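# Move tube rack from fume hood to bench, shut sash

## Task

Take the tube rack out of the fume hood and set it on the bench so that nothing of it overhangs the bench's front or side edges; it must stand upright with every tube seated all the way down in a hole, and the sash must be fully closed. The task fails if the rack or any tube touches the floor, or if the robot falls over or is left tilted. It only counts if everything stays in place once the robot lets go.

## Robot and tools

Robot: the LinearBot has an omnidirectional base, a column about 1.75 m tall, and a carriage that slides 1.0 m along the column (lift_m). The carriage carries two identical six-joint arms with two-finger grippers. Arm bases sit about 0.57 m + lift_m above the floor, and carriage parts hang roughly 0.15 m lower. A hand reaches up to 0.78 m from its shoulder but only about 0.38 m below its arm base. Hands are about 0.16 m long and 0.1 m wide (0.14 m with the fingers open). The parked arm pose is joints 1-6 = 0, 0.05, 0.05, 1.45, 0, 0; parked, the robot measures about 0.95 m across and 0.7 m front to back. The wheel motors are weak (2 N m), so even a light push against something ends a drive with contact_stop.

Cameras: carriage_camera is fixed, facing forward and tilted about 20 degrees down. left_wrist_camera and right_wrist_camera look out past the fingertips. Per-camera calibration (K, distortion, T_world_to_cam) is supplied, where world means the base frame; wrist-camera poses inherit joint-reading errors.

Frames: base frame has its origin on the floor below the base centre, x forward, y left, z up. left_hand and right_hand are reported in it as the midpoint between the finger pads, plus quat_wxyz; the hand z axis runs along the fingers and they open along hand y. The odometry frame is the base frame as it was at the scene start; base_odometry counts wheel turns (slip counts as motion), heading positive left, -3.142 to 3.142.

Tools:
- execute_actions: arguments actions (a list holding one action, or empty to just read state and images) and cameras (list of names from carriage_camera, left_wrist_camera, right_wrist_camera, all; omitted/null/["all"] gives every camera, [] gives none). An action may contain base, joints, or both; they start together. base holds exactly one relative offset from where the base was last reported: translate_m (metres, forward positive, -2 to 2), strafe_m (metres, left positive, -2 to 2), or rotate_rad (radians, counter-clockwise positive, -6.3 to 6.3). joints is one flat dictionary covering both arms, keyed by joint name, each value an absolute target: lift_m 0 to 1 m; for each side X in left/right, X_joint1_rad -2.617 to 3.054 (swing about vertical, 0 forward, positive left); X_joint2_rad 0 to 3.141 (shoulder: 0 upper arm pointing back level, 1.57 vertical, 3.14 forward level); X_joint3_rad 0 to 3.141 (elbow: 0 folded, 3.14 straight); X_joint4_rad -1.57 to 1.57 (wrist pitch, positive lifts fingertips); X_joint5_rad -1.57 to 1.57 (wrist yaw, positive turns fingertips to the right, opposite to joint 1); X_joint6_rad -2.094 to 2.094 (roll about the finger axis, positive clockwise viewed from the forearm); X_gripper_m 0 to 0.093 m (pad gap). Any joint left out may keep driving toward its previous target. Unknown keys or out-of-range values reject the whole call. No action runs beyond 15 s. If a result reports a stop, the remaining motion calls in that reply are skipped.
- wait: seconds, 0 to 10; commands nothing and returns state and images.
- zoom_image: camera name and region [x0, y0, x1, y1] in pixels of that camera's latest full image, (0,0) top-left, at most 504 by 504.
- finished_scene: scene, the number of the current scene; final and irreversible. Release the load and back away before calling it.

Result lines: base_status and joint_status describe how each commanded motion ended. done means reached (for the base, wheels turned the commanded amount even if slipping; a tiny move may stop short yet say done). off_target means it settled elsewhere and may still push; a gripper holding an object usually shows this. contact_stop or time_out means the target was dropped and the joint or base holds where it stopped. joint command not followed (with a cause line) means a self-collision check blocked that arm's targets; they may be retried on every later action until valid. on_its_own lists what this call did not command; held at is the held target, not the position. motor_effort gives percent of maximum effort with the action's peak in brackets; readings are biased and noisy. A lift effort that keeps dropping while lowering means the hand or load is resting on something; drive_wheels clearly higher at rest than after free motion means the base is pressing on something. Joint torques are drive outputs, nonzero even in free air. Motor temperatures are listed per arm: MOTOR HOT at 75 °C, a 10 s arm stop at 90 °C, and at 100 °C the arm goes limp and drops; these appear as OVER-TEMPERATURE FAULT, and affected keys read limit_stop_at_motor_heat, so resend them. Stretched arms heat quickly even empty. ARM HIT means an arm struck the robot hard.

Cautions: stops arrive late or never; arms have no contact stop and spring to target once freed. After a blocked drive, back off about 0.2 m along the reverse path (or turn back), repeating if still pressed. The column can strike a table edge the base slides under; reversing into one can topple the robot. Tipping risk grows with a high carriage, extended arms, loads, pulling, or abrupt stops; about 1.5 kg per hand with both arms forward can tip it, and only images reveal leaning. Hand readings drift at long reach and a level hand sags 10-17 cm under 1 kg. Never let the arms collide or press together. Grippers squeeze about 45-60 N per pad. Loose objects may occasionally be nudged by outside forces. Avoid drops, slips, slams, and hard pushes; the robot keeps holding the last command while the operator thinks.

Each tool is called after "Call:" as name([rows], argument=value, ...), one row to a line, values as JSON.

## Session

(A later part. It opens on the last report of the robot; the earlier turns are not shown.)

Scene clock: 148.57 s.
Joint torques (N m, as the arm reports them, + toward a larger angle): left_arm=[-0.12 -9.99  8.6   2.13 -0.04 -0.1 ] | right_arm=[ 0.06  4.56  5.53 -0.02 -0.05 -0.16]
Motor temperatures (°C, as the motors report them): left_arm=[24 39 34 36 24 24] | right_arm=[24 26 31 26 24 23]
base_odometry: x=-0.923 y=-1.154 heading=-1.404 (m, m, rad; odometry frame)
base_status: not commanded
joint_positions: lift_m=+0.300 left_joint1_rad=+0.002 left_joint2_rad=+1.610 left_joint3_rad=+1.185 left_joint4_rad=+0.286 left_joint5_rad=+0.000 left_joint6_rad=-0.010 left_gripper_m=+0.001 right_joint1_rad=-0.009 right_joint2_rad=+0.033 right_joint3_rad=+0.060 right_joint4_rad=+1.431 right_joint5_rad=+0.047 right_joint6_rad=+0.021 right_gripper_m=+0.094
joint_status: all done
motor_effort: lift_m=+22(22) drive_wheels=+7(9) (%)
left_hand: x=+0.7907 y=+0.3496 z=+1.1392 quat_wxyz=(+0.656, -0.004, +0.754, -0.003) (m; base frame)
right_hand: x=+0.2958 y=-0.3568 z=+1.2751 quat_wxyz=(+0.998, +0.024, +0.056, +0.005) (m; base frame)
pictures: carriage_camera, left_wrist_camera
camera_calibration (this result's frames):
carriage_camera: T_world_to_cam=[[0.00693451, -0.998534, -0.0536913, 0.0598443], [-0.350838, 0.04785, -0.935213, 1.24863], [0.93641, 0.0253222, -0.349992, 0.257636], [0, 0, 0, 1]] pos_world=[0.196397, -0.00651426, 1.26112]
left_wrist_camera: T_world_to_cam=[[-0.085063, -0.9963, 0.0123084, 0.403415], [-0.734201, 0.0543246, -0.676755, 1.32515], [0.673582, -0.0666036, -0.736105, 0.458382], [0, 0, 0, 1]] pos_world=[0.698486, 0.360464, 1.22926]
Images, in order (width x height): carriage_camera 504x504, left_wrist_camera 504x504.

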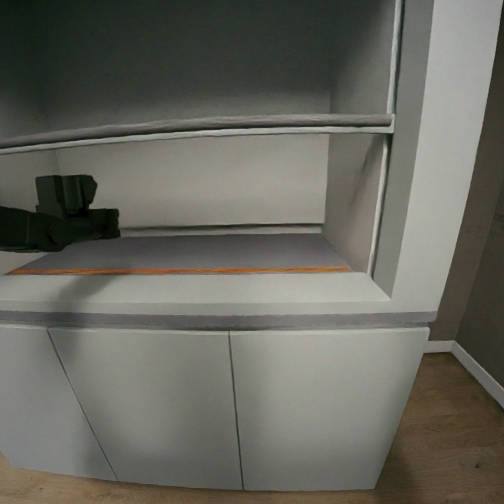

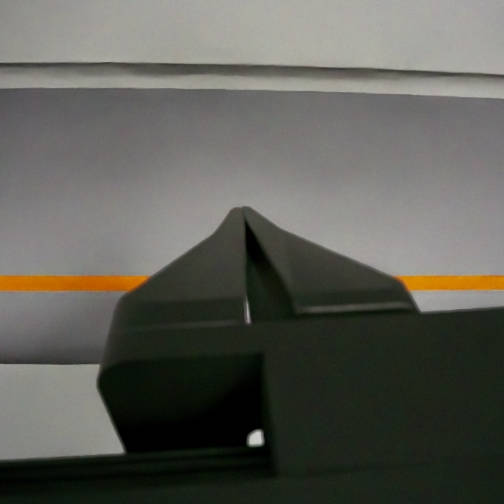

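Call:
execute_actions([
  {"base":{"translate_m":-0.15},"joints":{"left_joint6_rad":1.57,"left_gripper_m":0.093}},
], cameras=[])

Call:
execute_actions([
  {"joints":{"lift_m":0.49}},
], cameras=[])

Call:
execute_actions([
  {"base":{"translate_m":0.11}},
], cameras=["carriage_camera","left_wrist_camera"])

Scene clock: 152.83 s.
Joint torques (N m, as the arm reports them, + toward a larger angle): left_arm=[-0.24 -9.71  8.46  2.07 -0.04 -0.04] | right_arm=[ 0.07  4.6   5.58 -0.04 -0.02 -0.14]
Motor temperatures (°C, as the motors report them): left_arm=[24 39 35 36 24 24] | right_arm=[24 26 31 26 24 23]
base_odometry: x=-0.948 y=-1.006 heading=-1.404 (m, m, rad; odometry frame)
base_status: done
joint_positions: lift_m=+0.300 left_joint1_rad=+0.002 left_joint2_rad=+1.607 left_joint3_rad=+1.185 left_joint4_rad=+0.292 left_joint5_rad=+0.000 left_joint6_rad=+1.564 left_gripper_m=+0.093 right_joint1_rad=-0.009 right_joint2_rad=+0.033 right_joint3_rad=+0.060 right_joint4_rad=+1.433 right_joint5_rad=+0.047 right_joint6_rad=+0.021 right_gripper_m=+0.094
joint_status: all done
motor_effort: lift_m=+22(22) drive_wheels=-6(31) (%)
left_hand: x=+0.7905 y=+0.3496 z=+1.1420 quat_wxyz=(+0.467, +0.529, +0.534, +0.465) (m; base frame)
right_hand: x=+0.2953 y=-0.3568 z=+1.2752 quat_wxyz=(+0.998, +0.024, +0.055, +0.005) (m; base frame)
pictures: none
No camera images: the call's "cameras" was empty. Leave "cameras" out to get every camera's image.

Scene clock: 154.13 s.
Joint torques (N m, as the arm reports them, + toward a larger angle): left_arm=[-0.06 -9.57  8.68  2.01 -0.06 -0.03] | right_arm=[-0.08  4.52  5.41 -0.02 -0.07 -0.14]
Motor temperatures (°C, as the motors report them): left_arm=[24 39 35 36 24 24] | right_arm=[24 26 31 26 24 23]
base_odometry: x=-0.948 y=-1.006 heading=-1.404 (m, m, rad; odometry frame)
base_status: not commanded
joint_positions: lift_m=+0.490 left_joint1_rad=+0.002 left_joint2_rad=+1.605 left_joint3_rad=+1.185 left_joint4_rad=+0.302 left_joint5_rad=+0.000 left_joint6_rad=+1.564 left_gripper_m=+0.093 right_joint1_rad=-0.009 right_joint2_rad=+0.033 right_joint3_rad=+0.060 right_joint4_rad=+1.432 right_joint5_rad=+0.047 right_joint6_rad=+0.021 right_gripper_m=+0.094
joint_status: all done
motor_effort: lift_m=+24(29) drive_wheels=-4(6) (%)
left_hand: x=+0.7904 y=+0.3496 z=+1.3352 quat_wxyz=(+0.471, +0.527, +0.531, +0.468) (m; base frame)
right_hand: x=+0.2956 y=-0.3568 z=+1.4649 quat_wxyz=(+0.998, +0.024, +0.055, +0.005) (m; base frame)
pictures: none
No camera images: the call's "cameras" was empty. Leave "cameras" out to get every camera's image.

Scene clock: 155.73 s.
Joint torques (N m, as the arm reports them, + toward a larger angle): left_arm=[-0.14 -9.51  8.73  1.97 -0.05 -0.05] | right_arm=[-0.08  4.47  5.45  0.01 -0.02 -0.13]
Motor temperatures (°C, as the motors report them): left_arm=[24 39 35 36 24 24] | right_arm=[24 26 31 26 24 23]
base_odometry: x=-0.930 y=-1.115 heading=-1.403 (m, m, rad; odometry frame)
base_status: done
joint_positions: lift_m=+0.490 left_joint1_rad=+0.002 left_joint2_rad=+1.605 left_joint3_rad=+1.185 left_joint4_rad=+0.301 left_joint5_rad=+0.000 left_joint6_rad=+1.564 left_gripper_m=+0.093 right_joint1_rad=-0.009 right_joint2_rad=+0.033 right_joint3_rad=+0.060 right_joint4_rad=+1.431 right_joint5_rad=+0.047 right_joint6_rad=+0.021 right_gripper_m=+0.094
joint_status: not commanded
motor_effort: lift_m=+24(24) drive_wheels=+5(30) (%)
left_hand: x=+0.7904 y=+0.3496 z=+1.3351 quat_wxyz=(+0.470, +0.527, +0.531, +0.468) (m; base frame)
right_hand: x=+0.2959 y=-0.3568 z=+1.4649 quat_wxyz=(+0.998, +0.024, +0.056, +0.005) (m; base frame)
pictures: carriage_camera, left_wrist_camera
camera_calibration (this result's frames):
carriage_camera: T_world_to_cam=[[0.00693451, -0.998534, -0.0536913, 0.0700333], [-0.350838, 0.04785, -0.935213, 1.4261], [0.93641, 0.0253222, -0.349992, 0.324055], [0, 0, 0, 1]] pos_world=[0.196397, -0.00651426, 1.45089]
left_wrist_camera: T_world_to_cam=[[-0.205227, 0.00263703, -0.978711, 1.46975], [-0.623335, 0.770599, 0.132784, 0.0386001], [0.754543, 0.637315, -0.156504, -0.481102], [0, 0, 0, 1]] pos_world=[0.688705, 0.272992, 1.35805]
Images, in order (width x height): carriage_camera 504x504, left_wrist_camera 504x504.

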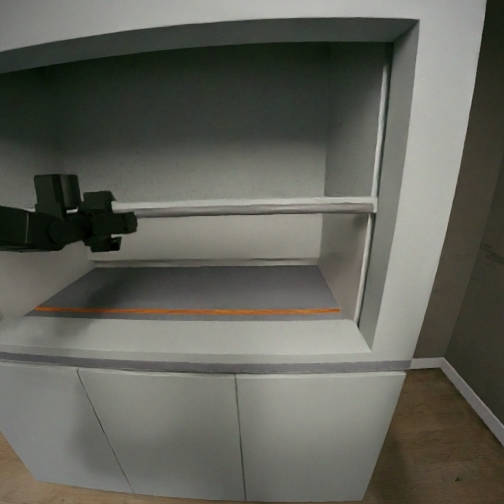

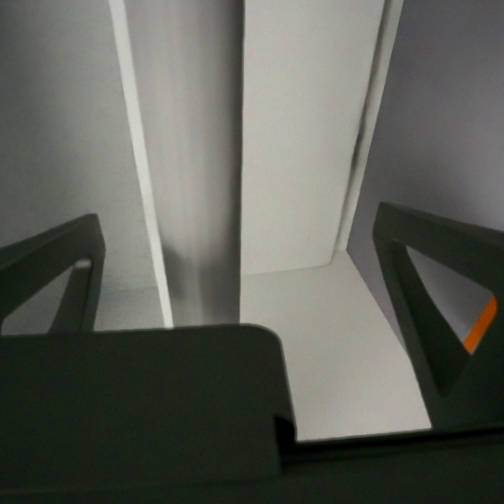

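Call:
execute_actions([
  {"base":{"translate_m":0.02}},
], cameras=[])

Call:
execute_actions([
  {"joints":{"left_gripper_m":0.0}},
], cameras=[])

Call:
execute_actions([
  {"joints":{"lift_m":0.15}},
], cameras=["carriage_camera","left_wrist_camera"])

Scene clock: 157.77 s.
Joint torques (N m, as the arm reports them, + toward a larger angle): left_arm=[-0.03 -9.49  8.55  1.99 -0.04 -0.05] | right_arm=[-0.05  4.55  5.55 -0.01 -0.03 -0.15]
Motor temperatures (°C, as the motors report them): left_arm=[24 38 35 36 24 24] | right_arm=[24 26 31 26 24 23]
base_odometry: x=-0.926 y=-1.134 heading=-1.403 (m, m, rad; odometry frame)
base_status: done
joint_positions: lift_m=+0.490 left_joint1_rad=+0.002 left_joint2_rad=+1.605 left_joint3_rad=+1.185 left_joint4_rad=+0.301 left_joint5_rad=+0.000 left_joint6_rad=+1.564 left_gripper_m=+0.093 right_joint1_rad=-0.009 right_joint2_rad=+0.033 right_joint3_rad=+0.060 right_joint4_rad=+1.431 right_joint5_rad=+0.047 right_joint6_rad=+0.021 right_gripper_m=+0.094
joint_status: not commanded
motor_effort: lift_m=+24(24) drive_wheels=+6(16) (%)
left_hand: x=+0.7904 y=+0.3496 z=+1.3351 quat_wxyz=(+0.470, +0.527, +0.531, +0.468) (m; base frame)
right_hand: x=+0.2959 y=-0.3568 z=+1.4649 quat_wxyz=(+0.998, +0.024, +0.056, +0.005) (m; base frame)
pictures: none
No camera images: the call's "cameras" was empty. Leave "cameras" out to get every camera's image.

Scene clock: 158.50 s.
Joint torques (N m, as the arm reports them, + toward a larger angle): left_arm=[-0.11 -9.38  7.72  1.81 -0.04 -0.19] | right_arm=[-0.03  4.66  5.68 -0.03 -0.02 -0.14]
Motor temperatures (°C, as the motors report them): left_arm=[24 38 35 36 24 24] | right_arm=[24 26 31 26 24 23]
base_odometry: x=-0.926 y=-1.134 heading=-1.403 (m, m, rad; odometry frame)
base_status: not commanded
joint_positions: lift_m=+0.490 left_joint1_rad=+0.002 left_joint2_rad=+1.604 left_joint3_rad=+1.197 left_joint4_rad=+0.321 left_joint5_rad=+0.000 left_joint6_rad=+1.576 left_gripper_m=+0.023 right_joint1_rad=-0.009 right_joint2_rad=+0.033 right_joint3_rad=+0.060 right_joint4_rad=+1.431 right_joint5_rad=+0.047 right_joint6_rad=+0.021 right_gripper_m=+0.094
joint_status: left_gripper_m off_target (ended at +0.023, target +0.000)
motor_effort: lift_m=+24(24) drive_wheels=+6(6) (%)
left_hand: x=+0.7914 y=+0.3496 z=+1.3463 quat_wxyz=(+0.476, +0.522, +0.520, +0.480) (m; base frame)
right_hand: x=+0.2959 y=-0.3568 z=+1.4649 quat_wxyz=(+0.998, +0.024, +0.056, +0.005) (m; base frame)
pictures: none
No camera images: the call's "cameras" was empty. Leave "cameras" out to get every camera's image.

Scene clock: 160.40 s.
Joint torques (N m, as the arm reports them, + toward a larger angle): left_arm=[-0.35 -9.6   7.86  1.78  0.   -0.13] | right_arm=[ 0.04  4.48  5.53 -0.04 -0.03 -0.13]
Motor temperatures (°C, as the motors report them): left_arm=[24 38 35 35 24 24] | right_arm=[24 26 31 26 24 23]
base_odometry: x=-0.926 y=-1.135 heading=-1.405 (m, m, rad; odometry frame)
base_status: not commanded
joint_positions: lift_m=+0.150 left_joint1_rad=+0.006 left_joint2_rad=+1.605 left_joint3_rad=+1.195 left_joint4_rad=+0.324 left_joint5_rad=-0.004 left_joint6_rad=+1.571 left_gripper_m=+0.001 right_joint1_rad=-0.009 right_joint2_rad=+0.033 right_joint3_rad=+0.060 right_joint4_rad=+1.432 right_joint5_rad=+0.047 right_joint6_rad=+0.021 right_gripper_m=+0.094
joint_status: all done
on_its_own: left_gripper_m moved -0.022 to your old target +0.000
motor_effort: lift_m=+21(22) drive_wheels=-87(100) (%)
left_hand: x=+0.7915 y=+0.3522 z=+1.0059 quat_wxyz=(+0.475, +0.519, +0.523, +0.481) (m; base frame)
right_hand: x=+0.2957 y=-0.3568 z=+1.1252 quat_wxyz=(+0.998, +0.024, +0.055, +0.005) (m; base frame)
pictures: carriage_camera, left_wrist_camera
camera_calibration (this result's frames):
carriage_camera: T_world_to_cam=[[0.00693451, -0.998534, -0.0536913, 0.0517964], [-0.350838, 0.04785, -0.935213, 1.10845], [0.93641, 0.0253222, -0.349992, 0.205176], [0, 0, 0, 1]] pos_world=[0.196397, -0.00651426, 1.11122]
left_wrist_camera: T_world_to_cam=[[-0.173096, 0.00855125, -0.984868, 1.1265], [-0.633036, 0.765091, 0.117903, 0.10562], [0.754521, 0.643866, -0.127021, -0.567075], [0, 0, 0, 1]] pos_world=[0.689724, 0.274679, 1.02497]
Images, in order (width x height): carriage_camera 504x504, left_wrist_camera 504x504.

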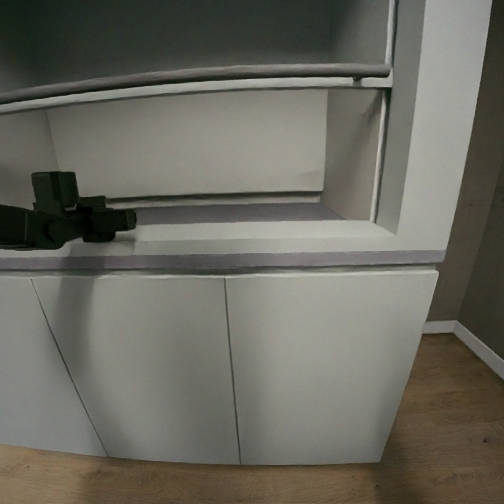

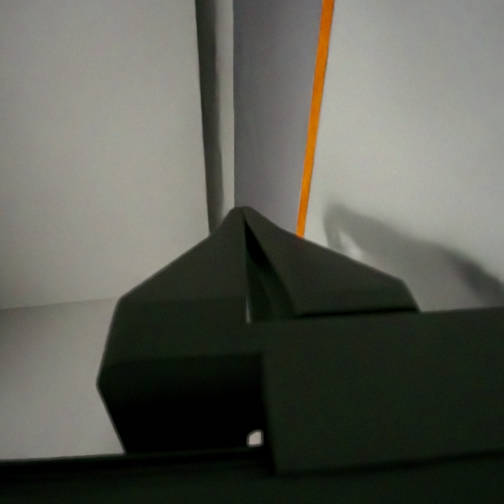

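Call:
execute_actions([
  {"base":{"translate_m":-0.12},"joints":{"left_gripper_m":0.093}},
], cameras=[])

Call:
execute_actions([
  {"joints":{"lift_m":0.47}},
], cameras=[])

Call:
execute_actions([
  {"base":{"translate_m":0.16}},
], cameras=["carriage_camera","left_wrist_camera"])

Scene clock: 165.03 s.
Joint torques (N m, as the arm reports them, + toward a larger angle): left_arm=[-0.28 -8.24  7.06  1.97 -0.01 -0.14] | right_arm=[ 0.05  4.63  5.6  -0.05 -0.01 -0.15]
Motor temperatures (°C, as the motors report them): left_arm=[24 38 35 35 24 24] | right_arm=[24 26 31 26 24 23]
base_odometry: x=-0.946 y=-1.016 heading=-1.405 (m, m, rad; odometry frame)
base_status: done
joint_positions: lift_m=+0.150 left_joint1_rad=+0.005 left_joint2_rad=+1.591 left_joint3_rad=+1.208 left_joint4_rad=+0.313 left_joint5_rad=-0.002 left_joint6_rad=+1.574 left_gripper_m=+0.093 right_joint1_rad=-0.009 right_joint2_rad=+0.033 right_joint3_rad=+0.060 right_joint4_rad=+1.431 right_joint5_rad=+0.047 right_joint6_rad=+0.021 right_gripper_m=+0.094
joint_status: all done
motor_effort: lift_m=+21(21) drive_wheels=-6(32) (%)
left_hand: x=+0.7891 y=+0.3515 z=+1.0168 quat_wxyz=(+0.480, +0.516, +0.518, +0.485) (m; base frame)
right_hand: x=+0.2959 y=-0.3568 z=+1.1252 quat_wxyz=(+0.998, +0.024, +0.056, +0.005) (m; base frame)
pictures: none
No camera images: the call's "cameras" was empty. Leave "cameras" out to get every camera's image.

Scene clock: 166.83 s.
Joint torques (N m, as the arm reports them, + toward a larger angle): left_arm=[-0.43 -8.73  7.12  1.94 -0.02 -0.16] | right_arm=[ 0.02  4.42  5.62 -0.02 -0.05 -0.14]
Motor temperatures (°C, as the motors report them): left_arm=[24 38 35 35 24 24] | right_arm=[24 26 31 26 24 23]
base_odometry: x=-0.946 y=-1.017 heading=-1.405 (m, m, rad; odometry frame)
base_status: not commanded
joint_positions: lift_m=+0.470 left_joint1_rad=+0.005 left_joint2_rad=+1.596 left_joint3_rad=+1.208 left_joint4_rad=+0.305 left_joint5_rad=-0.002 left_joint6_rad=+1.574 left_gripper_m=+0.093 right_joint1_rad=-0.009 right_joint2_rad=+0.033 right_joint3_rad=+0.060 right_joint4_rad=+1.431 right_joint5_rad=+0.047 right_joint6_rad=+0.021 right_gripper_m=+0.094
joint_status: all done
motor_effort: lift_m=+24(30) drive_wheels=-4(6) (%)
left_hand: x=+0.7901 y=+0.3515 z=+1.3319 quat_wxyz=(+0.476, +0.519, +0.521, +0.481) (m; base frame)
right_hand: x=+0.2959 y=-0.3568 z=+1.4449 quat_wxyz=(+0.998, +0.024, +0.056, +0.005) (m; base frame)
pictures: none
No camera images: the call's "cameras" was empty. Leave "cameras" out to get every camera's image.

Scene clock: 168.77 s.
Joint torques (N m, as the arm reports them, + toward a larger angle): left_arm=[-0.21 -1.28 12.44  2.3  -0.09 -0.17] | right_arm=[-0.16  4.52  5.62 -0.04 -0.03 -0.15]
Motor temperatures (°C, as the motors report them): left_arm=[24 38 35 35 24 24] | right_arm=[24 26 31 26 24 23]
base_odometry: x=-0.920 y=-1.172 heading=-1.402 (m, m, rad; odometry frame)
base_status: translate_m contact_stop (by the wheels' count: +0.157 of +0.160)
joint_positions: lift_m=+0.470 left_joint1_rad=+0.004 left_joint2_rad=+1.510 left_joint3_rad=+1.133 left_joint4_rad=+0.263 left_joint5_rad=+0.006 left_joint6_rad=+1.574 left_gripper_m=+0.093 right_joint1_rad=-0.009 right_joint2_rad=+0.033 right_joint3_rad=+0.060 right_joint4_rad=+1.430 right_joint5_rad=+0.046 right_joint6_rad=+0.021 right_gripper_m=+0.094
joint_status: not commanded
motor_effort: lift_m=+23(24) drive_wheels=+23(42) (%)
left_hand: x=+0.7671 y=+0.3495 z=+1.3264 quat_wxyz=(+0.471, +0.529, +0.527, +0.470) (m; base frame)
right_hand: x=+0.2961 y=-0.3568 z=+1.4449 quat_wxyz=(+0.998, +0.024, +0.056, +0.005) (m; base frame)
pictures: carriage_camera, left_wrist_camera
camera_calibration (this result's frames):
carriage_camera: T_world_to_cam=[[0.00693451, -0.998534, -0.0536913, 0.0689624], [-0.350838, 0.04785, -0.935213, 1.40745], [0.93641, 0.0253222, -0.349992, 0.317074], [0, 0, 0, 1]] pos_world=[0.196397, -0.00651426, 1.43094]
left_wrist_camera: T_world_to_cam=[[-0.201076, 0.011918, -0.979503, 1.45109], [-0.619872, 0.772713, 0.136651, 0.016847], [0.758503, 0.634644, -0.147986, -0.478218], [0, 0, 0, 1]] pos_world=[0.664952, 0.273186, 1.34828]
Images, in order (width x height): carriage_camera 504x504, left_wrist_camera 504x504.

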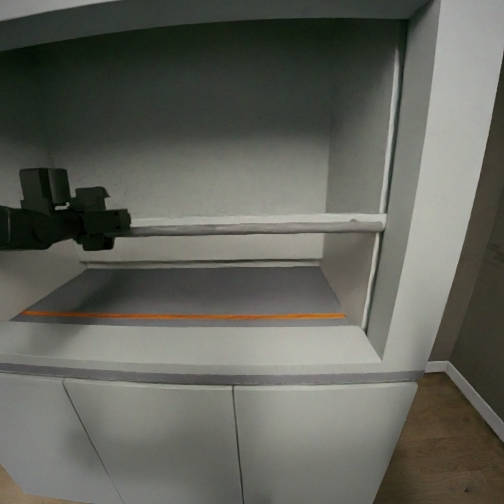

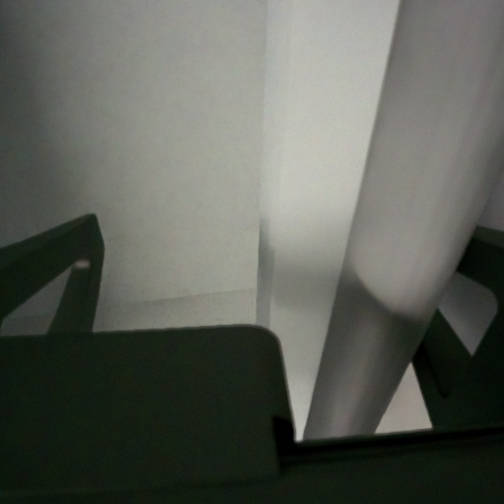

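Call:
execute_actions([
  {"base":{"translate_m":-0.035},"joints":{"lift_m":0.445}},
], cameras=[])

Call:
execute_actions([
  {"joints":{"left_gripper_m":0.0}},
], cameras=[])

Call:
execute_actions([
  {"joints":{"lift_m":0.3,"left_gripper_m":0.0}},
], cameras=["carriage_camera","left_wrist_camera"])

Scene clock: 171.33 s.
Joint torques (N m, as the arm reports them, + toward a larger angle): left_arm=[-0.3  -9.    8.3   2.04 -0.07 -0.15] | right_arm=[-0.07  4.47  5.47 -0.06 -0.01 -0.14]
Motor temperatures (°C, as the motors report them): left_arm=[24 37 36 35 24 24] | right_arm=[24 26 31 26 24 23]
base_odometry: x=-0.926 y=-1.137 heading=-1.403 (m, m, rad; odometry frame)
base_status: done
joint_positions: lift_m=+0.445 left_joint1_rad=+0.004 left_joint2_rad=+1.598 left_joint3_rad=+1.191 left_joint4_rad=+0.293 left_joint5_rad=+0.004 left_joint6_rad=+1.574 left_gripper_m=+0.093 right_joint1_rad=-0.009 right_joint2_rad=+0.033 right_joint3_rad=+0.060 right_joint4_rad=+1.431 right_joint5_rad=+0.046 right_joint6_rad=+0.021 right_gripper_m=+0.094
joint_status: all done
motor_effort: lift_m=+20(21) drive_wheels=-3(17) (%)
left_hand: x=+0.7891 y=+0.3500 z=+1.2949 quat_wxyz=(+0.470, +0.528, +0.527, +0.471) (m; base frame)
right_hand: x=+0.2959 y=-0.3567 z=+1.4202 quat_wxyz=(+0.998, +0.024, +0.056, +0.005) (m; base frame)
pictures: none
No camera images: the call's "cameras" was empty. Leave "cameras" out to get every camera's image.

Scene clock: 172.07 s.
Joint torques (N m, as the arm reports them, + toward a larger angle): left_arm=[-0.34 -9.03  8.27  2.02 -0.09 -0.23] | right_arm=[-0.04  4.61  5.5  -0.05 -0.06 -0.17]
Motor temperatures (°C, as the motors report them): left_arm=[24 37 36 35 24 24] | right_arm=[24 26 31 26 24 23]
base_odometry: x=-0.926 y=-1.137 heading=-1.403 (m, m, rad; odometry frame)
base_status: not commanded
joint_positions: lift_m=+0.445 left_joint1_rad=+0.004 left_joint2_rad=+1.598 left_joint3_rad=+1.191 left_joint4_rad=+0.292 left_joint5_rad=+0.004 left_joint6_rad=+1.579 left_gripper_m=+0.023 right_joint1_rad=-0.009 right_joint2_rad=+0.033 right_joint3_rad=+0.060 right_joint4_rad=+1.431 right_joint5_rad=+0.046 right_joint6_rad=+0.021 right_gripper_m=+0.094
joint_status: left_gripper_m off_target (ended at +0.023, target +0.000)
motor_effort: lift_m=+21(20) drive_wheels=-4(3) (%)
left_hand: x=+0.7891 y=+0.3500 z=+1.2945 quat_wxyz=(+0.469, +0.530, +0.526, +0.472) (m; base frame)
right_hand: x=+0.2959 y=-0.3567 z=+1.4202 quat_wxyz=(+0.998, +0.024, +0.056, +0.005) (m; base frame)
pictures: none
No camera images: the call's "cameras" was empty. Leave "cameras" out to get every camera's image.

Scene clock: 173.33 s.
Joint torques (N m, as the arm reports them, + toward a larger angle): left_arm=[-0.52 -8.46 -0.78 -0.63  0.08 -0.05] | right_arm=[-0.12  4.53  5.58 -0.03 -0.03 -0.14]
Motor temperatures (°C, as the motors report them): left_arm=[24 37 36 35 24 24] | right_arm=[24 26 31 26 24 23]
base_odometry: x=-0.926 y=-1.138 heading=-1.404 (m, m, rad; odometry frame)
base_status: not commanded
joint_positions: lift_m=+0.301 left_joint1_rad=+0.008 left_joint2_rad=+1.595 left_joint3_rad=+1.317 left_joint4_rad=+0.583 left_joint5_rad=-0.011 left_joint6_rad=+1.567 left_gripper_m=+0.023 right_joint1_rad=-0.009 right_joint2_rad=+0.033 right_joint3_rad=+0.060 right_joint4_rad=+1.431 right_joint5_rad=+0.046 right_joint6_rad=+0.021 right_gripper_m=+0.094
joint_status: left_gripper_m off_target (ended at +0.023, target +0.000); the others done
motor_effort: lift_m=+17(17) drive_wheels=-75(81) (%)
left_hand: x=+0.7818 y=+0.3543 z=+1.2845 quat_wxyz=(+0.567, +0.413, +0.424, +0.574) (m; base frame)
right_hand: x=+0.2959 y=-0.3567 z=+1.2756 quat_wxyz=(+0.998, +0.024, +0.056, +0.005) (m; base frame)
pictures: carriage_camera, left_wrist_camera
camera_calibration (this result's frames):
carriage_camera: T_world_to_cam=[[0.00693451, -0.998534, -0.0536913, 0.0598708], [-0.350838, 0.04785, -0.935213, 1.24909], [0.93641, 0.0253222, -0.349992, 0.25781], [0, 0, 0, 1]] pos_world=[0.196397, -0.00651426, 1.26161]
left_wrist_camera: T_world_to_cam=[[0.215317, 0.0067442, -0.976521, 1.08545], [-0.636084, 0.759718, -0.135006, 0.39415], [0.74097, 0.650218, 0.16787, -0.896143], [0, 0, 0, 1]] pos_world=[0.681012, 0.275926, 1.26361]
Images, in order (width x height): carriage_camera 504x504, left_wrist_camera 504x504.

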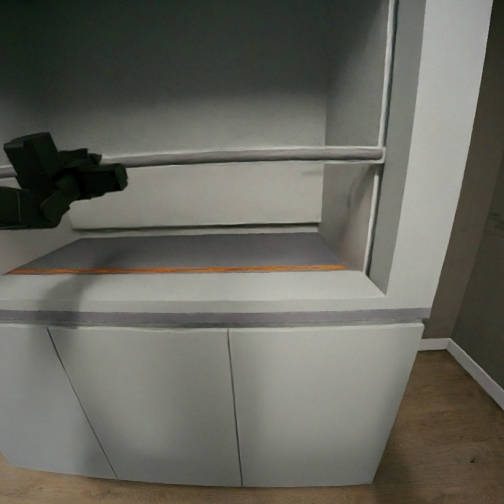

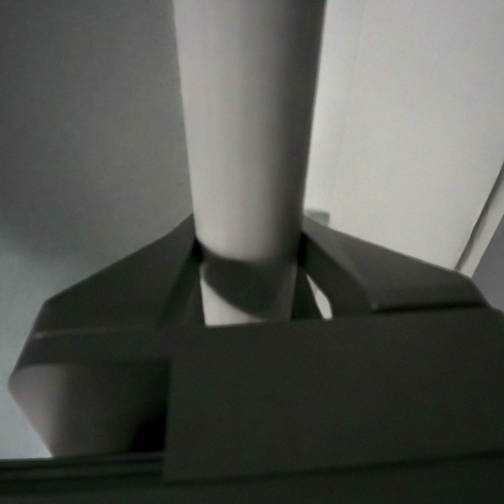

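Call:
execute_actions([
  {"joints":{"lift_m":0.2,"left_gripper_m":0.0,"left_joint4_rad":0.1,"left_joint3_rad":1.1}},
], cameras=["carriage_camera"])

Scene clock: 176.00 s.
Joint torques (N m, as the arm reports them, + toward a larger angle): left_arm=[-0.61  0.77  1.35 -1.39  0.02 -0.09] | right_arm=[ 0.01  4.63  5.61 -0.03 -0.06 -0.16]
Motor temperatures (°C, as the motors report them): left_arm=[24 37 36 35 24 24] | right_arm=[24 26 31 26 24 23]
base_odometry: x=-0.925 y=-1.137 heading=-1.405 (m, m, rad; odometry frame)
base_status: not commanded
joint_positions: lift_m=+0.200 left_joint1_rad=+0.008 left_joint2_rad=+1.487 left_joint3_rad=+1.187 left_joint4_rad=+0.481 left_joint5_rad=-0.007 left_joint6_rad=+1.568 left_gripper_m=+0.024 right_joint1_rad=-0.009 right_joint2_rad=+0.033 right_joint3_rad=+0.060 right_joint4_rad=+1.431 right_joint5_rad=+0.046 right_joint6_rad=+0.021 right_gripper_m=+0.094
joint_status: left_joint3_rad off_target (ended at +1.187, target +1.100); left_joint4_rad off_target (ended at +0.481, target +0.100); left_gripper_m off_target (ended at +0.024, target +0.000); the others done
motor_effort: lift_m=+18(18) drive_wheels=-80(99) (%)
left_hand: x=+0.7604 y=+0.3538 z=+1.1483 quat_wxyz=(+0.540, +0.449, +0.457, +0.546) (m; base frame)
right_hand: x=+0.2958 y=-0.3567 z=+1.1755 quat_wxyz=(+0.998, +0.024, +0.056, +0.005) (m; base frame)
pictures: carriage_camera
camera_calibration (this result's frames):
carriage_camera: T_world_to_cam=[[0.00693451, -0.998534, -0.0536913, 0.0544947], [-0.350838, 0.04785, -0.935213, 1.15545], [0.93641, 0.0253222, -0.349992, 0.222765], [0, 0, 0, 1]] pos_world=[0.196397, -0.00651426, 1.16148]
Images, in order (width x height): carriage_camera 504x504.

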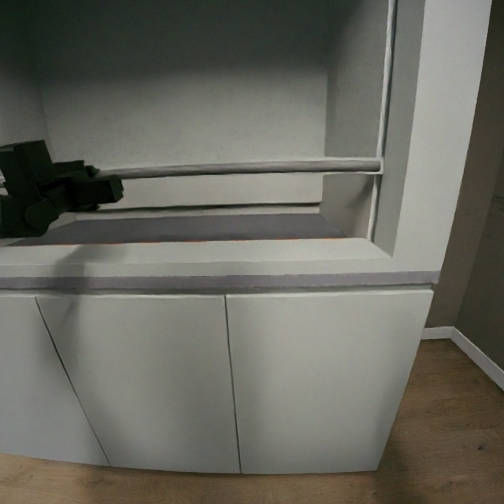

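Moving. Continue.

Call:
execute_actions([
  {"joints":{"lift_m":0.08,"left_gripper_m":0.0,"left_joint4_rad":0.1,"left_joint3_rad":1.1}},
], cameras=["carriage_camera"])

Call:
execute_actions([
  {"joints":{"lift_m":0.0,"left_gripper_m":0.0,"left_joint4_rad":0.1,"left_joint3_rad":1.1}},
], cameras=["carriage_camera"])

Scene clock: 178.47 s.
Joint torques (N m, as the arm reports them, + toward a larger angle): left_arm=[-0.8  -0.89  1.46 -1.04  0.08  0.09] | right_arm=[-0.08  4.52  5.58 -0.04 -0.02 -0.15]
Motor temperatures (°C, as the motors report them): left_arm=[24 36 35 35 24 24] | right_arm=[24 26 32 26 24 23]
base_odometry: x=-0.925 y=-1.137 heading=-1.405 (m, m, rad; odometry frame)
base_status: not commanded
joint_positions: lift_m=+0.080 left_joint1_rad=+0.009 left_joint2_rad=+1.503 left_joint3_rad=+1.186 left_joint4_rad=+0.442 left_joint5_rad=-0.009 left_joint6_rad=+1.553 left_gripper_m=+0.001 right_joint1_rad=-0.009 right_joint2_rad=+0.033 right_joint3_rad=+0.060 right_joint4_rad=+1.432 right_joint5_rad=+0.047 right_joint6_rad=+0.021 right_gripper_m=+0.094
joint_status: left_joint3_rad off_target (ended at +1.186, target +1.100); left_joint4_rad off_target (ended at +0.442, target +0.100); the others done
motor_effort: lift_m=+19(21) drive_wheels=-79(89) (%)
left_hand: x=+0.7665 y=+0.3548 z=+1.0105 quat_wxyz=(+0.530, +0.459, +0.477, +0.530) (m; base frame)
right_hand: x=+0.2956 y=-0.3568 z=+1.0555 quat_wxyz=(+0.998, +0.024, +0.055, +0.005) (m; base frame)
pictures: carriage_camera
camera_calibration (this result's frames):
carriage_camera: T_world_to_cam=[[0.00693451, -0.998534, -0.0536913, 0.0480499], [-0.350838, 0.04785, -0.935213, 1.04319], [0.93641, 0.0253222, -0.349992, 0.180754], [0, 0, 0, 1]] pos_world=[0.196397, -0.00651426, 1.04145]
Images, in order (width x height): carriage_camera 504x504.

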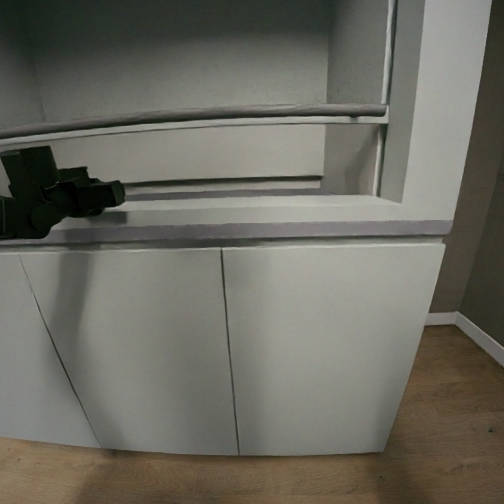

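Scene clock: 179.33 s.
Joint torques (N m, as the arm reports them, + toward a larger angle): left_arm=[-0.84  3.65 -0.52 -1.88  0.    0.18] | right_arm=[ 0.01  4.45  5.56 -0.04 -0.01 -0.13]
Motor temperatures (°C, as the motors report them): left_arm=[24 36 35 35 24 24] | right_arm=[24 26 32 26 24 23]
base_odometry: x=-0.925 y=-1.137 heading=-1.405 (m, m, rad; odometry frame)
base_status: not commanded
joint_positions: lift_m=+0.000 left_joint1_rad=+0.009 left_joint2_rad=+1.454 left_joint3_rad=+1.211 left_joint4_rad=+0.532 left_joint5_rad=-0.005 left_joint6_rad=+1.546 left_gripper_m=+0.001 right_joint1_rad=-0.009 right_joint2_rad=+0.033 right_joint3_rad=+0.060 right_joint4_rad=+1.431 right_joint5_rad=+0.047 right_joint6_rad=+0.021 right_gripper_m=+0.094
joint_status: left_joint3_rad off_target (ended at +1.211, target +1.100); left_joint4_rad off_target (ended at +0.531, target +0.100); the others done
motor_effort: lift_m=+18(19) drive_wheels=-77(80) (%)
left_hand: x=+0.7462 y=+0.3535 z=+0.9872 quat_wxyz=(+0.570, +0.415, +0.431, +0.563) (m; base frame)
right_hand: x=+0.2958 y=-0.3568 z=+0.9755 quat_wxyz=(+0.998, +0.024, +0.056, +0.005) (m; base frame)
pictures: carriage_camera
camera_calibration (this result's frames):
carriage_camera: T_world_to_cam=[[0.00693451, -0.998534, -0.0536913, 0.0437571], [-0.350838, 0.04785, -0.935213, 0.968415], [0.93641, 0.0253222, -0.349992, 0.152771], [0, 0, 0, 1]] pos_world=[0.196397, -0.00651426, 0.961492]
Images, in order (width x height): carriage_camera 504x504.

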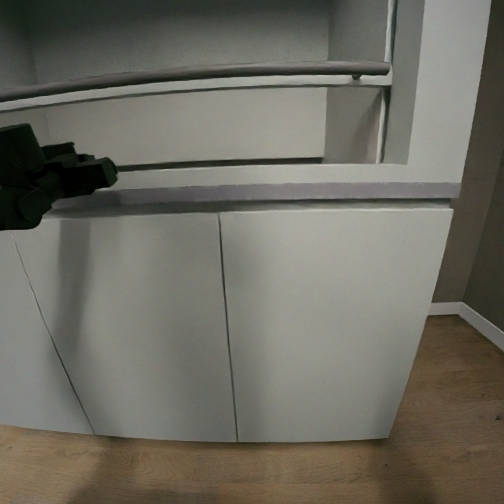

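Call:
execute_actions([
  {"base":{"translate_m":-0.25},"joints":{"lift_m":0.1}},
], cameras=[])

Call:
execute_actions([
  {"joints":{"lift_m":0.6,"left_joint2_rad":2.0,"left_joint3_rad":1.3,"left_joint4_rad":0.0,"left_joint6_rad":0}},
], cameras=[])

Call:
execute_actions([
  {"base":{"translate_m":0.2}},
], cameras=["carriage_camera","left_wrist_camera"])

Scene clock: 184.10 s.
Joint torques (N m, as the arm reports them, + toward a larger angle): left_arm=[-0.57 -9.16  7.12  1.81  0.   -0.09] | right_arm=[-0.08  4.66  5.47 -0.03 -0.03 -0.13]
Motor temperatures (°C, as the motors report them): left_arm=[24 35 34 35 24 24] | right_arm=[24 26 32 26 24 23]
base_odometry: x=-0.967 y=-0.891 heading=-1.404 (m, m, rad; odometry frame)
base_status: done
joint_positions: lift_m=+0.100 left_joint1_rad=+0.008 left_joint2_rad=+1.600 left_joint3_rad=+1.106 left_joint4_rad=+0.113 left_joint5_rad=-0.001 left_joint6_rad=+1.568 left_gripper_m=+0.001 right_joint1_rad=-0.009 right_joint2_rad=+0.033 right_joint3_rad=+0.060 right_joint4_rad=+1.430 right_joint5_rad=+0.047 right_joint6_rad=+0.021 right_gripper_m=+0.094
joint_status: all done
on_its_own: left_joint3_rad moved -0.105 to your old target +1.100; left_joint4_rad moved -0.418 to your old target +0.100
motor_effort: lift_m=+23(27) drive_wheels=-7(33) (%)
left_hand: x=+0.7691 y=+0.3527 z=+0.8647 quat_wxyz=(+0.395, +0.582, +0.589, +0.398) (m; base frame)
right_hand: x=+0.2961 y=-0.3568 z=+1.0749 quat_wxyz=(+0.998, +0.024, +0.056, +0.005) (m; base frame)
pictures: none
No camera images: the call's "cameras" was empty. Leave "cameras" out to get every camera's image.

Scene clock: 186.63 s.
Joint torques (N m, as the arm reports them, + toward a larger angle): left_arm=[ -0.59 -12.26   7.21   1.7   -0.02  -0.11] | right_arm=[-0.08  4.57  5.53 -0.07 -0.02 -0.15]
Motor temperatures (°C, as the motors report them): left_arm=[24 36 34 35 24 24] | right_arm=[24 26 32 26 24 23]
base_odometry: x=-0.967 y=-0.891 heading=-1.404 (m, m, rad; odometry frame)
base_status: not commanded
joint_positions: lift_m=+0.600 left_joint1_rad=+0.008 left_joint2_rad=+1.999 left_joint3_rad=+1.295 left_joint4_rad=+0.002 left_joint5_rad=-0.001 left_joint6_rad=+0.006 left_gripper_m=+0.001 right_joint1_rad=-0.009 right_joint2_rad=+0.033 right_joint3_rad=+0.060 right_joint4_rad=+1.430 right_joint5_rad=+0.047 right_joint6_rad=+0.021 right_gripper_m=+0.094
joint_status: all done
motor_effort: lift_m=+24(29) drive_wheels=-5(7) (%)
left_hand: x=+0.8119 y=+0.3531 z=+1.2240 quat_wxyz=(+0.421, -0.001, +0.907, +0.003) (m; base frame)
right_hand: x=+0.2960 y=-0.3568 z=+1.5749 quat_wxyz=(+0.998, +0.024, +0.056, +0.005) (m; base frame)
pictures: none
No camera images: the call's "cameras" was empty. Leave "cameras" out to get every camera's image.

Scene clock: 188.70 s.
Joint torques (N m, as the arm reports them, + toward a larger angle): left_arm=[ -0.63 -12.13   7.3    1.69  -0.02  -0.11] | right_arm=[-0.11  4.57  5.55 -0.02 -0.04 -0.16]
Motor temperatures (°C, as the motors report them): left_arm=[24 36 34 35 24 24] | right_arm=[24 26 32 26 24 23]
base_odometry: x=-0.933 y=-1.088 heading=-1.404 (m, m, rad; odometry frame)
base_status: done
joint_positions: lift_m=+0.600 left_joint1_rad=+0.008 left_joint2_rad=+1.999 left_joint3_rad=+1.295 left_joint4_rad=+0.001 left_joint5_rad=-0.001 left_joint6_rad=+0.006 left_gripper_m=+0.001 right_joint1_rad=-0.009 right_joint2_rad=+0.033 right_joint3_rad=+0.060 right_joint4_rad=+1.430 right_joint5_rad=+0.047 right_joint6_rad=+0.021 right_gripper_m=+0.094
joint_status: not commanded
motor_effort: lift_m=+24(24) drive_wheels=-3(31) (%)
left_hand: x=+0.8117 y=+0.3528 z=+1.2238 quat_wxyz=(+0.420, -0.001, +0.907, +0.003) (m; base frame)
right_hand: x=+0.2962 y=-0.3568 z=+1.5749 quat_wxyz=(+0.998, +0.024, +0.057, +0.005) (m; base frame)
pictures: carriage_camera, left_wrist_camera
camera_calibration (this result's frames):
carriage_camera: T_world_to_cam=[[0.00693451, -0.998534, -0.0536913, 0.0759404], [-0.350838, 0.04785, -0.935213, 1.529], [0.93641, 0.0253222, -0.349992, 0.362561], [0, 0, 0, 1]] pos_world=[0.196397, -0.00651426, 1.56091]
left_wrist_camera: T_world_to_cam=[[-0.0685696, -0.996669, 0.0441601, 0.355115], [-0.982058, 0.0596378, -0.178898, 0.987701], [0.175669, -0.0556348, -0.982876, 1.20907], [0, 0, 0, 1]] pos_world=[0.781934, 0.362294, 1.34938]
Images, in order (width x height): carriage_camera 504x504, left_wrist_camera 504x504.

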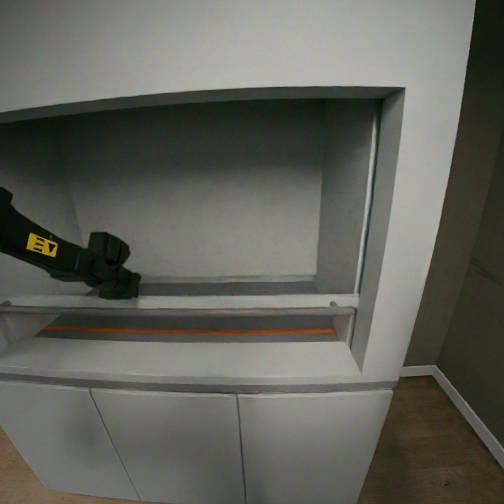

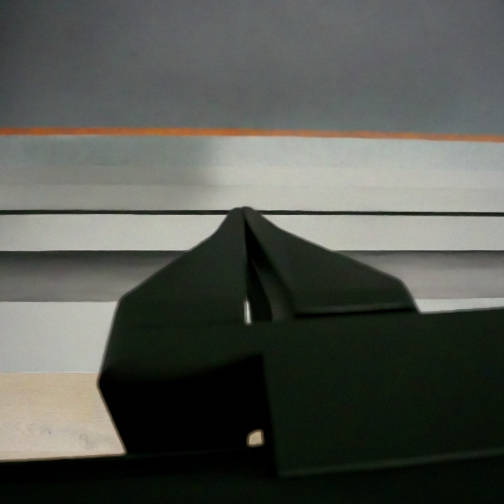

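Tip over the bar. Lower.

Call:
execute_actions([
  {"joints":{"lift_m":0.4}},
], cameras=["carriage_camera"])

Call:
execute_actions([
  {"joints":{"lift_m":0.25}},
], cameras=["carriage_camera","left_wrist_camera"])

Scene clock: 191.23 s.
Joint torques (N m, as the arm reports them, + toward a larger angle): left_arm=[-0.54 -1.05  3.88  0.13 -0.01 -0.04] | right_arm=[-0.07  4.65  5.65 -0.04 -0.03 -0.15]
Motor temperatures (°C, as the motors report them): left_arm=[24 37 34 34 24 24] | right_arm=[24 26 32 26 24 23]
base_odometry: x=-0.934 y=-1.088 heading=-1.403 (m, m, rad; odometry frame)
base_status: not commanded
joint_positions: lift_m=+0.400 left_joint1_rad=+0.008 left_joint2_rad=+1.862 left_joint3_rad=+1.351 left_joint4_rad=+0.217 left_joint5_rad=-0.002 left_joint6_rad=+0.003 left_gripper_m=+0.001 right_joint1_rad=-0.009 right_joint2_rad=+0.033 right_joint3_rad=+0.060 right_joint4_rad=+1.431 right_joint5_rad=+0.046 right_joint6_rad=+0.021 right_gripper_m=+0.094
joint_status: all done
motor_effort: lift_m=+19(19) drive_wheels=+14(14) (%)
left_hand: x=+0.8430 y=+0.3532 z=+1.1703 quat_wxyz=(+0.596, -0.002, +0.803, +0.004) (m; base frame)
right_hand: x=+0.2959 y=-0.3567 z=+1.3755 quat_wxyz=(+0.998, +0.024, +0.056, +0.005) (m; base frame)
pictures: carriage_camera
camera_calibration (this result's frames):
carriage_camera: T_world_to_cam=[[0.00693451, -0.998534, -0.0536913, 0.0652322], [-0.350838, 0.04785, -0.935213, 1.34248], [0.93641, 0.0253222, -0.349992, 0.292758], [0, 0, 0, 1]] pos_world=[0.196397, -0.00651426, 1.36147]
Images, in order (width x height): carriage_camera 504x504.

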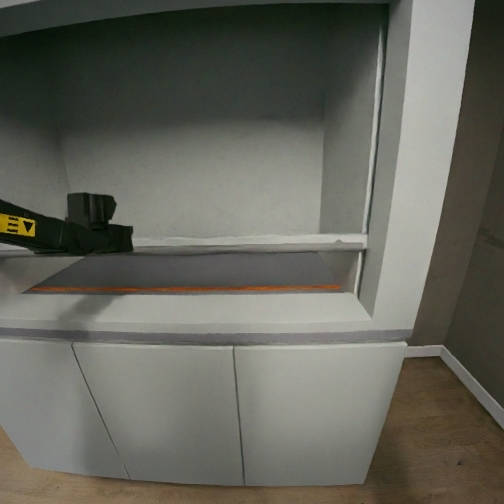

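Scene clock: 192.50 s.
Joint torques (N m, as the arm reports them, + toward a larger angle): left_arm=[-0.57  4.41 -2.29 -2.77 -0.01  0.06] | right_arm=[ 0.    4.66  5.54 -0.06 -0.01 -0.14]
Motor temperatures (°C, as the motors report them): left_arm=[24 36 34 35 24 24] | right_arm=[24 26 32 26 24 23]
base_odometry: x=-0.934 y=-1.088 heading=-1.403 (m, m, rad; odometry frame)
base_status: not commanded
joint_positions: lift_m=+0.251 left_joint1_rad=+0.008 left_joint2_rad=+1.799 left_joint3_rad=+1.438 left_joint4_rad=+0.538 left_joint5_rad=-0.003 left_joint6_rad=-0.008 left_gripper_m=+0.001 right_joint1_rad=-0.009 right_joint2_rad=+0.033 right_joint3_rad=+0.060 right_joint4_rad=+1.431 right_joint5_rad=+0.046 right_joint6_rad=+0.021 right_gripper_m=+0.094
joint_status: all done
motor_effort: lift_m=+17(18) drive_wheels=+14(16) (%)
left_hand: x=+0.8410 y=+0.3535 z=+1.1762 quat_wxyz=(+0.767, -0.006, +0.642, +0.001) (m; base frame)
right_hand: x=+0.2959 y=-0.3567 z=+1.2256 quat_wxyz=(+0.998, +0.024, +0.056, +0.005) (m; base frame)
pictures: carriage_camera, left_wrist_camera
camera_calibration (this result's frames):
carriage_camera: T_world_to_cam=[[0.00693451, -0.998534, -0.0536913, 0.0571837], [-0.350838, 0.04785, -0.935213, 1.20228], [0.93641, 0.0253222, -0.349992, 0.240293], [0, 0, 0, 1]] pos_world=[0.196397, -0.00651426, 1.21156]
left_wrist_camera: T_world_to_cam=[[-0.0752979, -0.997035, -0.0158879, 0.436254], [-0.487824, 0.0507283, -0.871467, 1.40999], [0.869689, -0.0578691, -0.490197, -0.00521923], [0, 0, 0, 1]] pos_world=[0.725216, 0.363132, 1.23313]
Images, in order (width x height): carriage_camera 504x504, left_wrist_camera 504x504.

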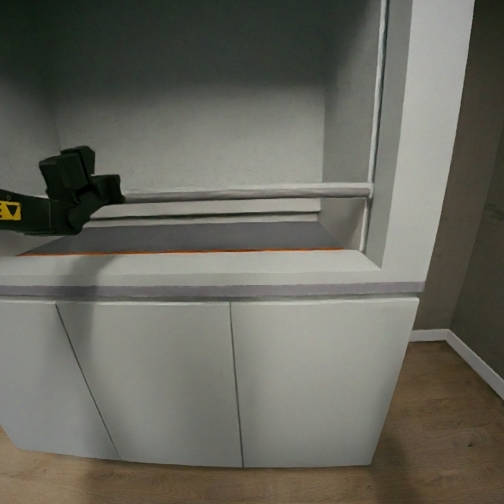

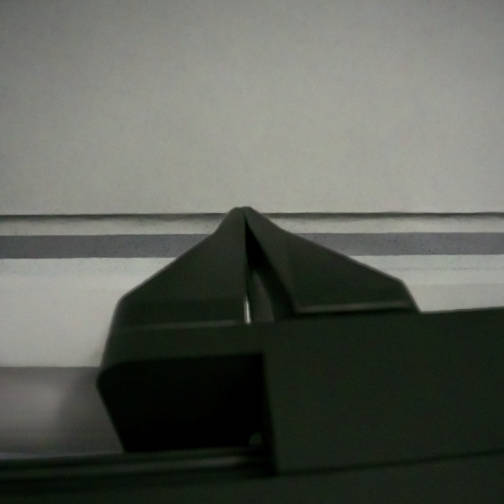

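Call:
execute_actions([
  {"joints":{"lift_m":0.2,"left_joint2_rad":2.25,"left_joint3_rad":1.3,"left_joint4_rad":-0.3}},
], cameras=["carriage_camera"])

Call:
wait(seconds=3)

Scene clock: 196.90 s.
Joint torques (N m, as the arm reports them, + toward a larger angle): left_arm=[-0.52  3.17 -1.52 -3.88 -0.01  0.18] | right_arm=[-0.01  4.52  5.61 -0.02 -0.02 -0.15]
Motor temperatures (°C, as the motors report them): left_arm=[24 36 34 38 24 24] | right_arm=[24 26 32 26 24 23]
base_odometry: x=-0.934 y=-1.087 heading=-1.403 (m, m, rad; odometry frame)
base_status: not commanded
joint_positions: lift_m=+0.200 left_joint1_rad=+0.008 left_joint2_rad=+2.049 left_joint3_rad=+1.410 left_joint4_rad=+1.464 left_joint5_rad=-0.001 left_joint6_rad=-0.017 left_gripper_m=+0.001 right_joint1_rad=-0.009 right_joint2_rad=+0.033 right_joint3_rad=+0.060 right_joint4_rad=+1.431 right_joint5_rad=+0.046 right_joint6_rad=+0.021 right_gripper_m=+0.094
joint_status: left_joint2_rad off_target (ended at +2.049, target +2.250); left_joint3_rad off_target (ended at +1.410, target +1.300); left_joint4_rad off_target (ended at +1.464, target -0.300); the others done
motor_effort: lift_m=+18(18) drive_wheels=+26(28) (%)
left_hand: x=+0.8096 y=+0.3528 z=+1.1734 quat_wxyz=(+0.931, -0.005, +0.364, -0.004) (m; base frame)
right_hand: x=+0.2959 y=-0.3567 z=+1.1755 quat_wxyz=(+0.998, +0.024, +0.056, +0.005) (m; base frame)
pictures: carriage_camera
camera_calibration (this result's frames):
carriage_camera: T_world_to_cam=[[0.00693451, -0.998534, -0.0536913, 0.0544959], [-0.350838, 0.04785, -0.935213, 1.15547], [0.93641, 0.0253222, -0.349992, 0.222773], [0, 0, 0, 1]] pos_world=[0.196397, -0.00651426, 1.1615]
Images, in order (width x height): carriage_camera 504x504.

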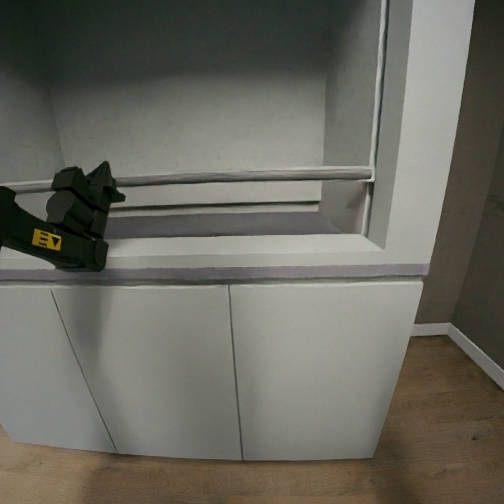

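Scene clock: 199.90 s.
Joint torques (N m, as the arm reports them, + toward a larger angle): left_arm=[-0.55  3.35 -1.46 -3.87 -0.01  0.18] | right_arm=[-0.09  4.56  5.55 -0.01  0.   -0.13]
Motor temperatures (°C, as the motors report them): left_arm=[24 35 33 41 24 24] | right_arm=[24 26 32 26 24 23]
base_odometry: x=-0.934 y=-1.087 heading=-1.403 (m, m, rad; odometry frame)
base_status: not commanded
joint_positions: lift_m=+0.200 left_joint1_rad=+0.008 left_joint2_rad=+2.049 left_joint3_rad=+1.410 left_joint4_rad=+1.464 left_joint5_rad=-0.001 left_joint6_rad=-0.017 left_gripper_m=+0.001 right_joint1_rad=-0.009 right_joint2_rad=+0.033 right_joint3_rad=+0.060 right_joint4_rad=+1.431 right_joint5_rad=+0.046 right_joint6_rad=+0.021 right_gripper_m=+0.094
joint_status: left_joint2_rad off_target (ended at +2.049, target +2.250); left_joint3_rad off_target (ended at +1.410, target +1.300); left_joint4_rad off_target (ended at +1.464, target -0.300); the others done
motor_effort: lift_m=+18(18) drive_wheels=+26(28) (%)
left_hand: x=+0.8096 y=+0.3528 z=+1.1734 quat_wxyz=(+0.931, -0.005, +0.364, -0.004) (m; base frame)
right_hand: x=+0.2959 y=-0.3567 z=+1.1755 quat_wxyz=(+0.998, +0.024, +0.056, +0.005) (m; base frame)
wait: 3.00 s; at rest by 0.27 s
pictures: carriage_camera, left_wrist_camera, right_wrist_camera
camera_calibration (this result's frames):
carriage_camera: T_world_to_cam=[[0.00693451, -0.998534, -0.0536913, 0.0544959], [-0.350838, 0.04785, -0.935213, 1.15547], [0.93641, 0.0253222, -0.349992, 0.222773], [0, 0, 0, 1]] pos_world=[0.196397, -0.00651426, 1.1615]
left_wrist_camera: T_world_to_cam=[[-0.0565841, -0.996672, -0.0586856, 0.468154], [0.137936, 0.0504122, -0.989157, 1.02381], [0.988824, -0.0640655, 0.134624, -0.806748], [0, 0, 0, 1]] pos_world=[0.683002, 0.363299, 1.14879]
right_wrist_camera: T_world_to_cam=[[0.0674707, -0.977285, -0.200903, -0.134762], [0.72608, 0.1862, -0.661919, 0.639258], [0.684292, -0.101211, 0.72215, -0.975169], [0, 0, 0, 1]] pos_world=[0.21224, -0.349429, 1.10028]
Images, in order (width x height): carriage_camera 504x504, left_wrist_camera 504x504, right_wrist_camera 504x504.

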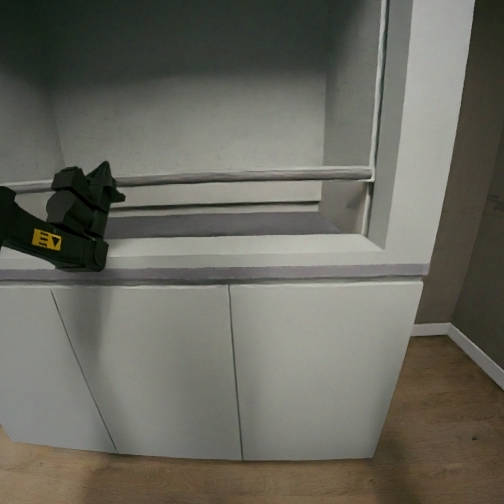

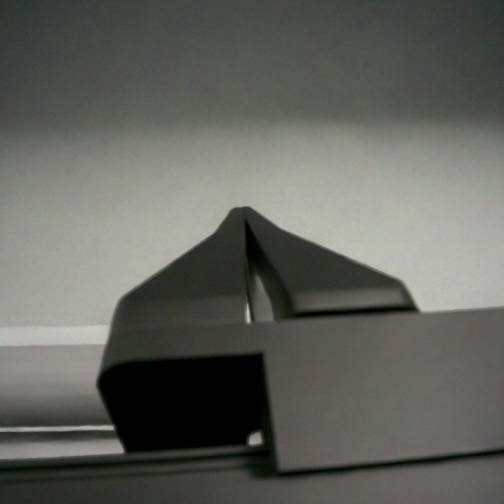

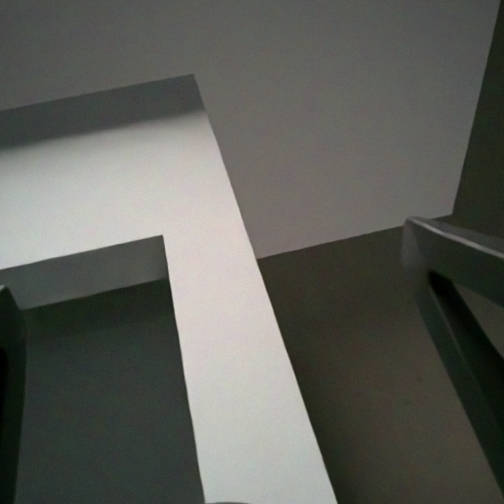

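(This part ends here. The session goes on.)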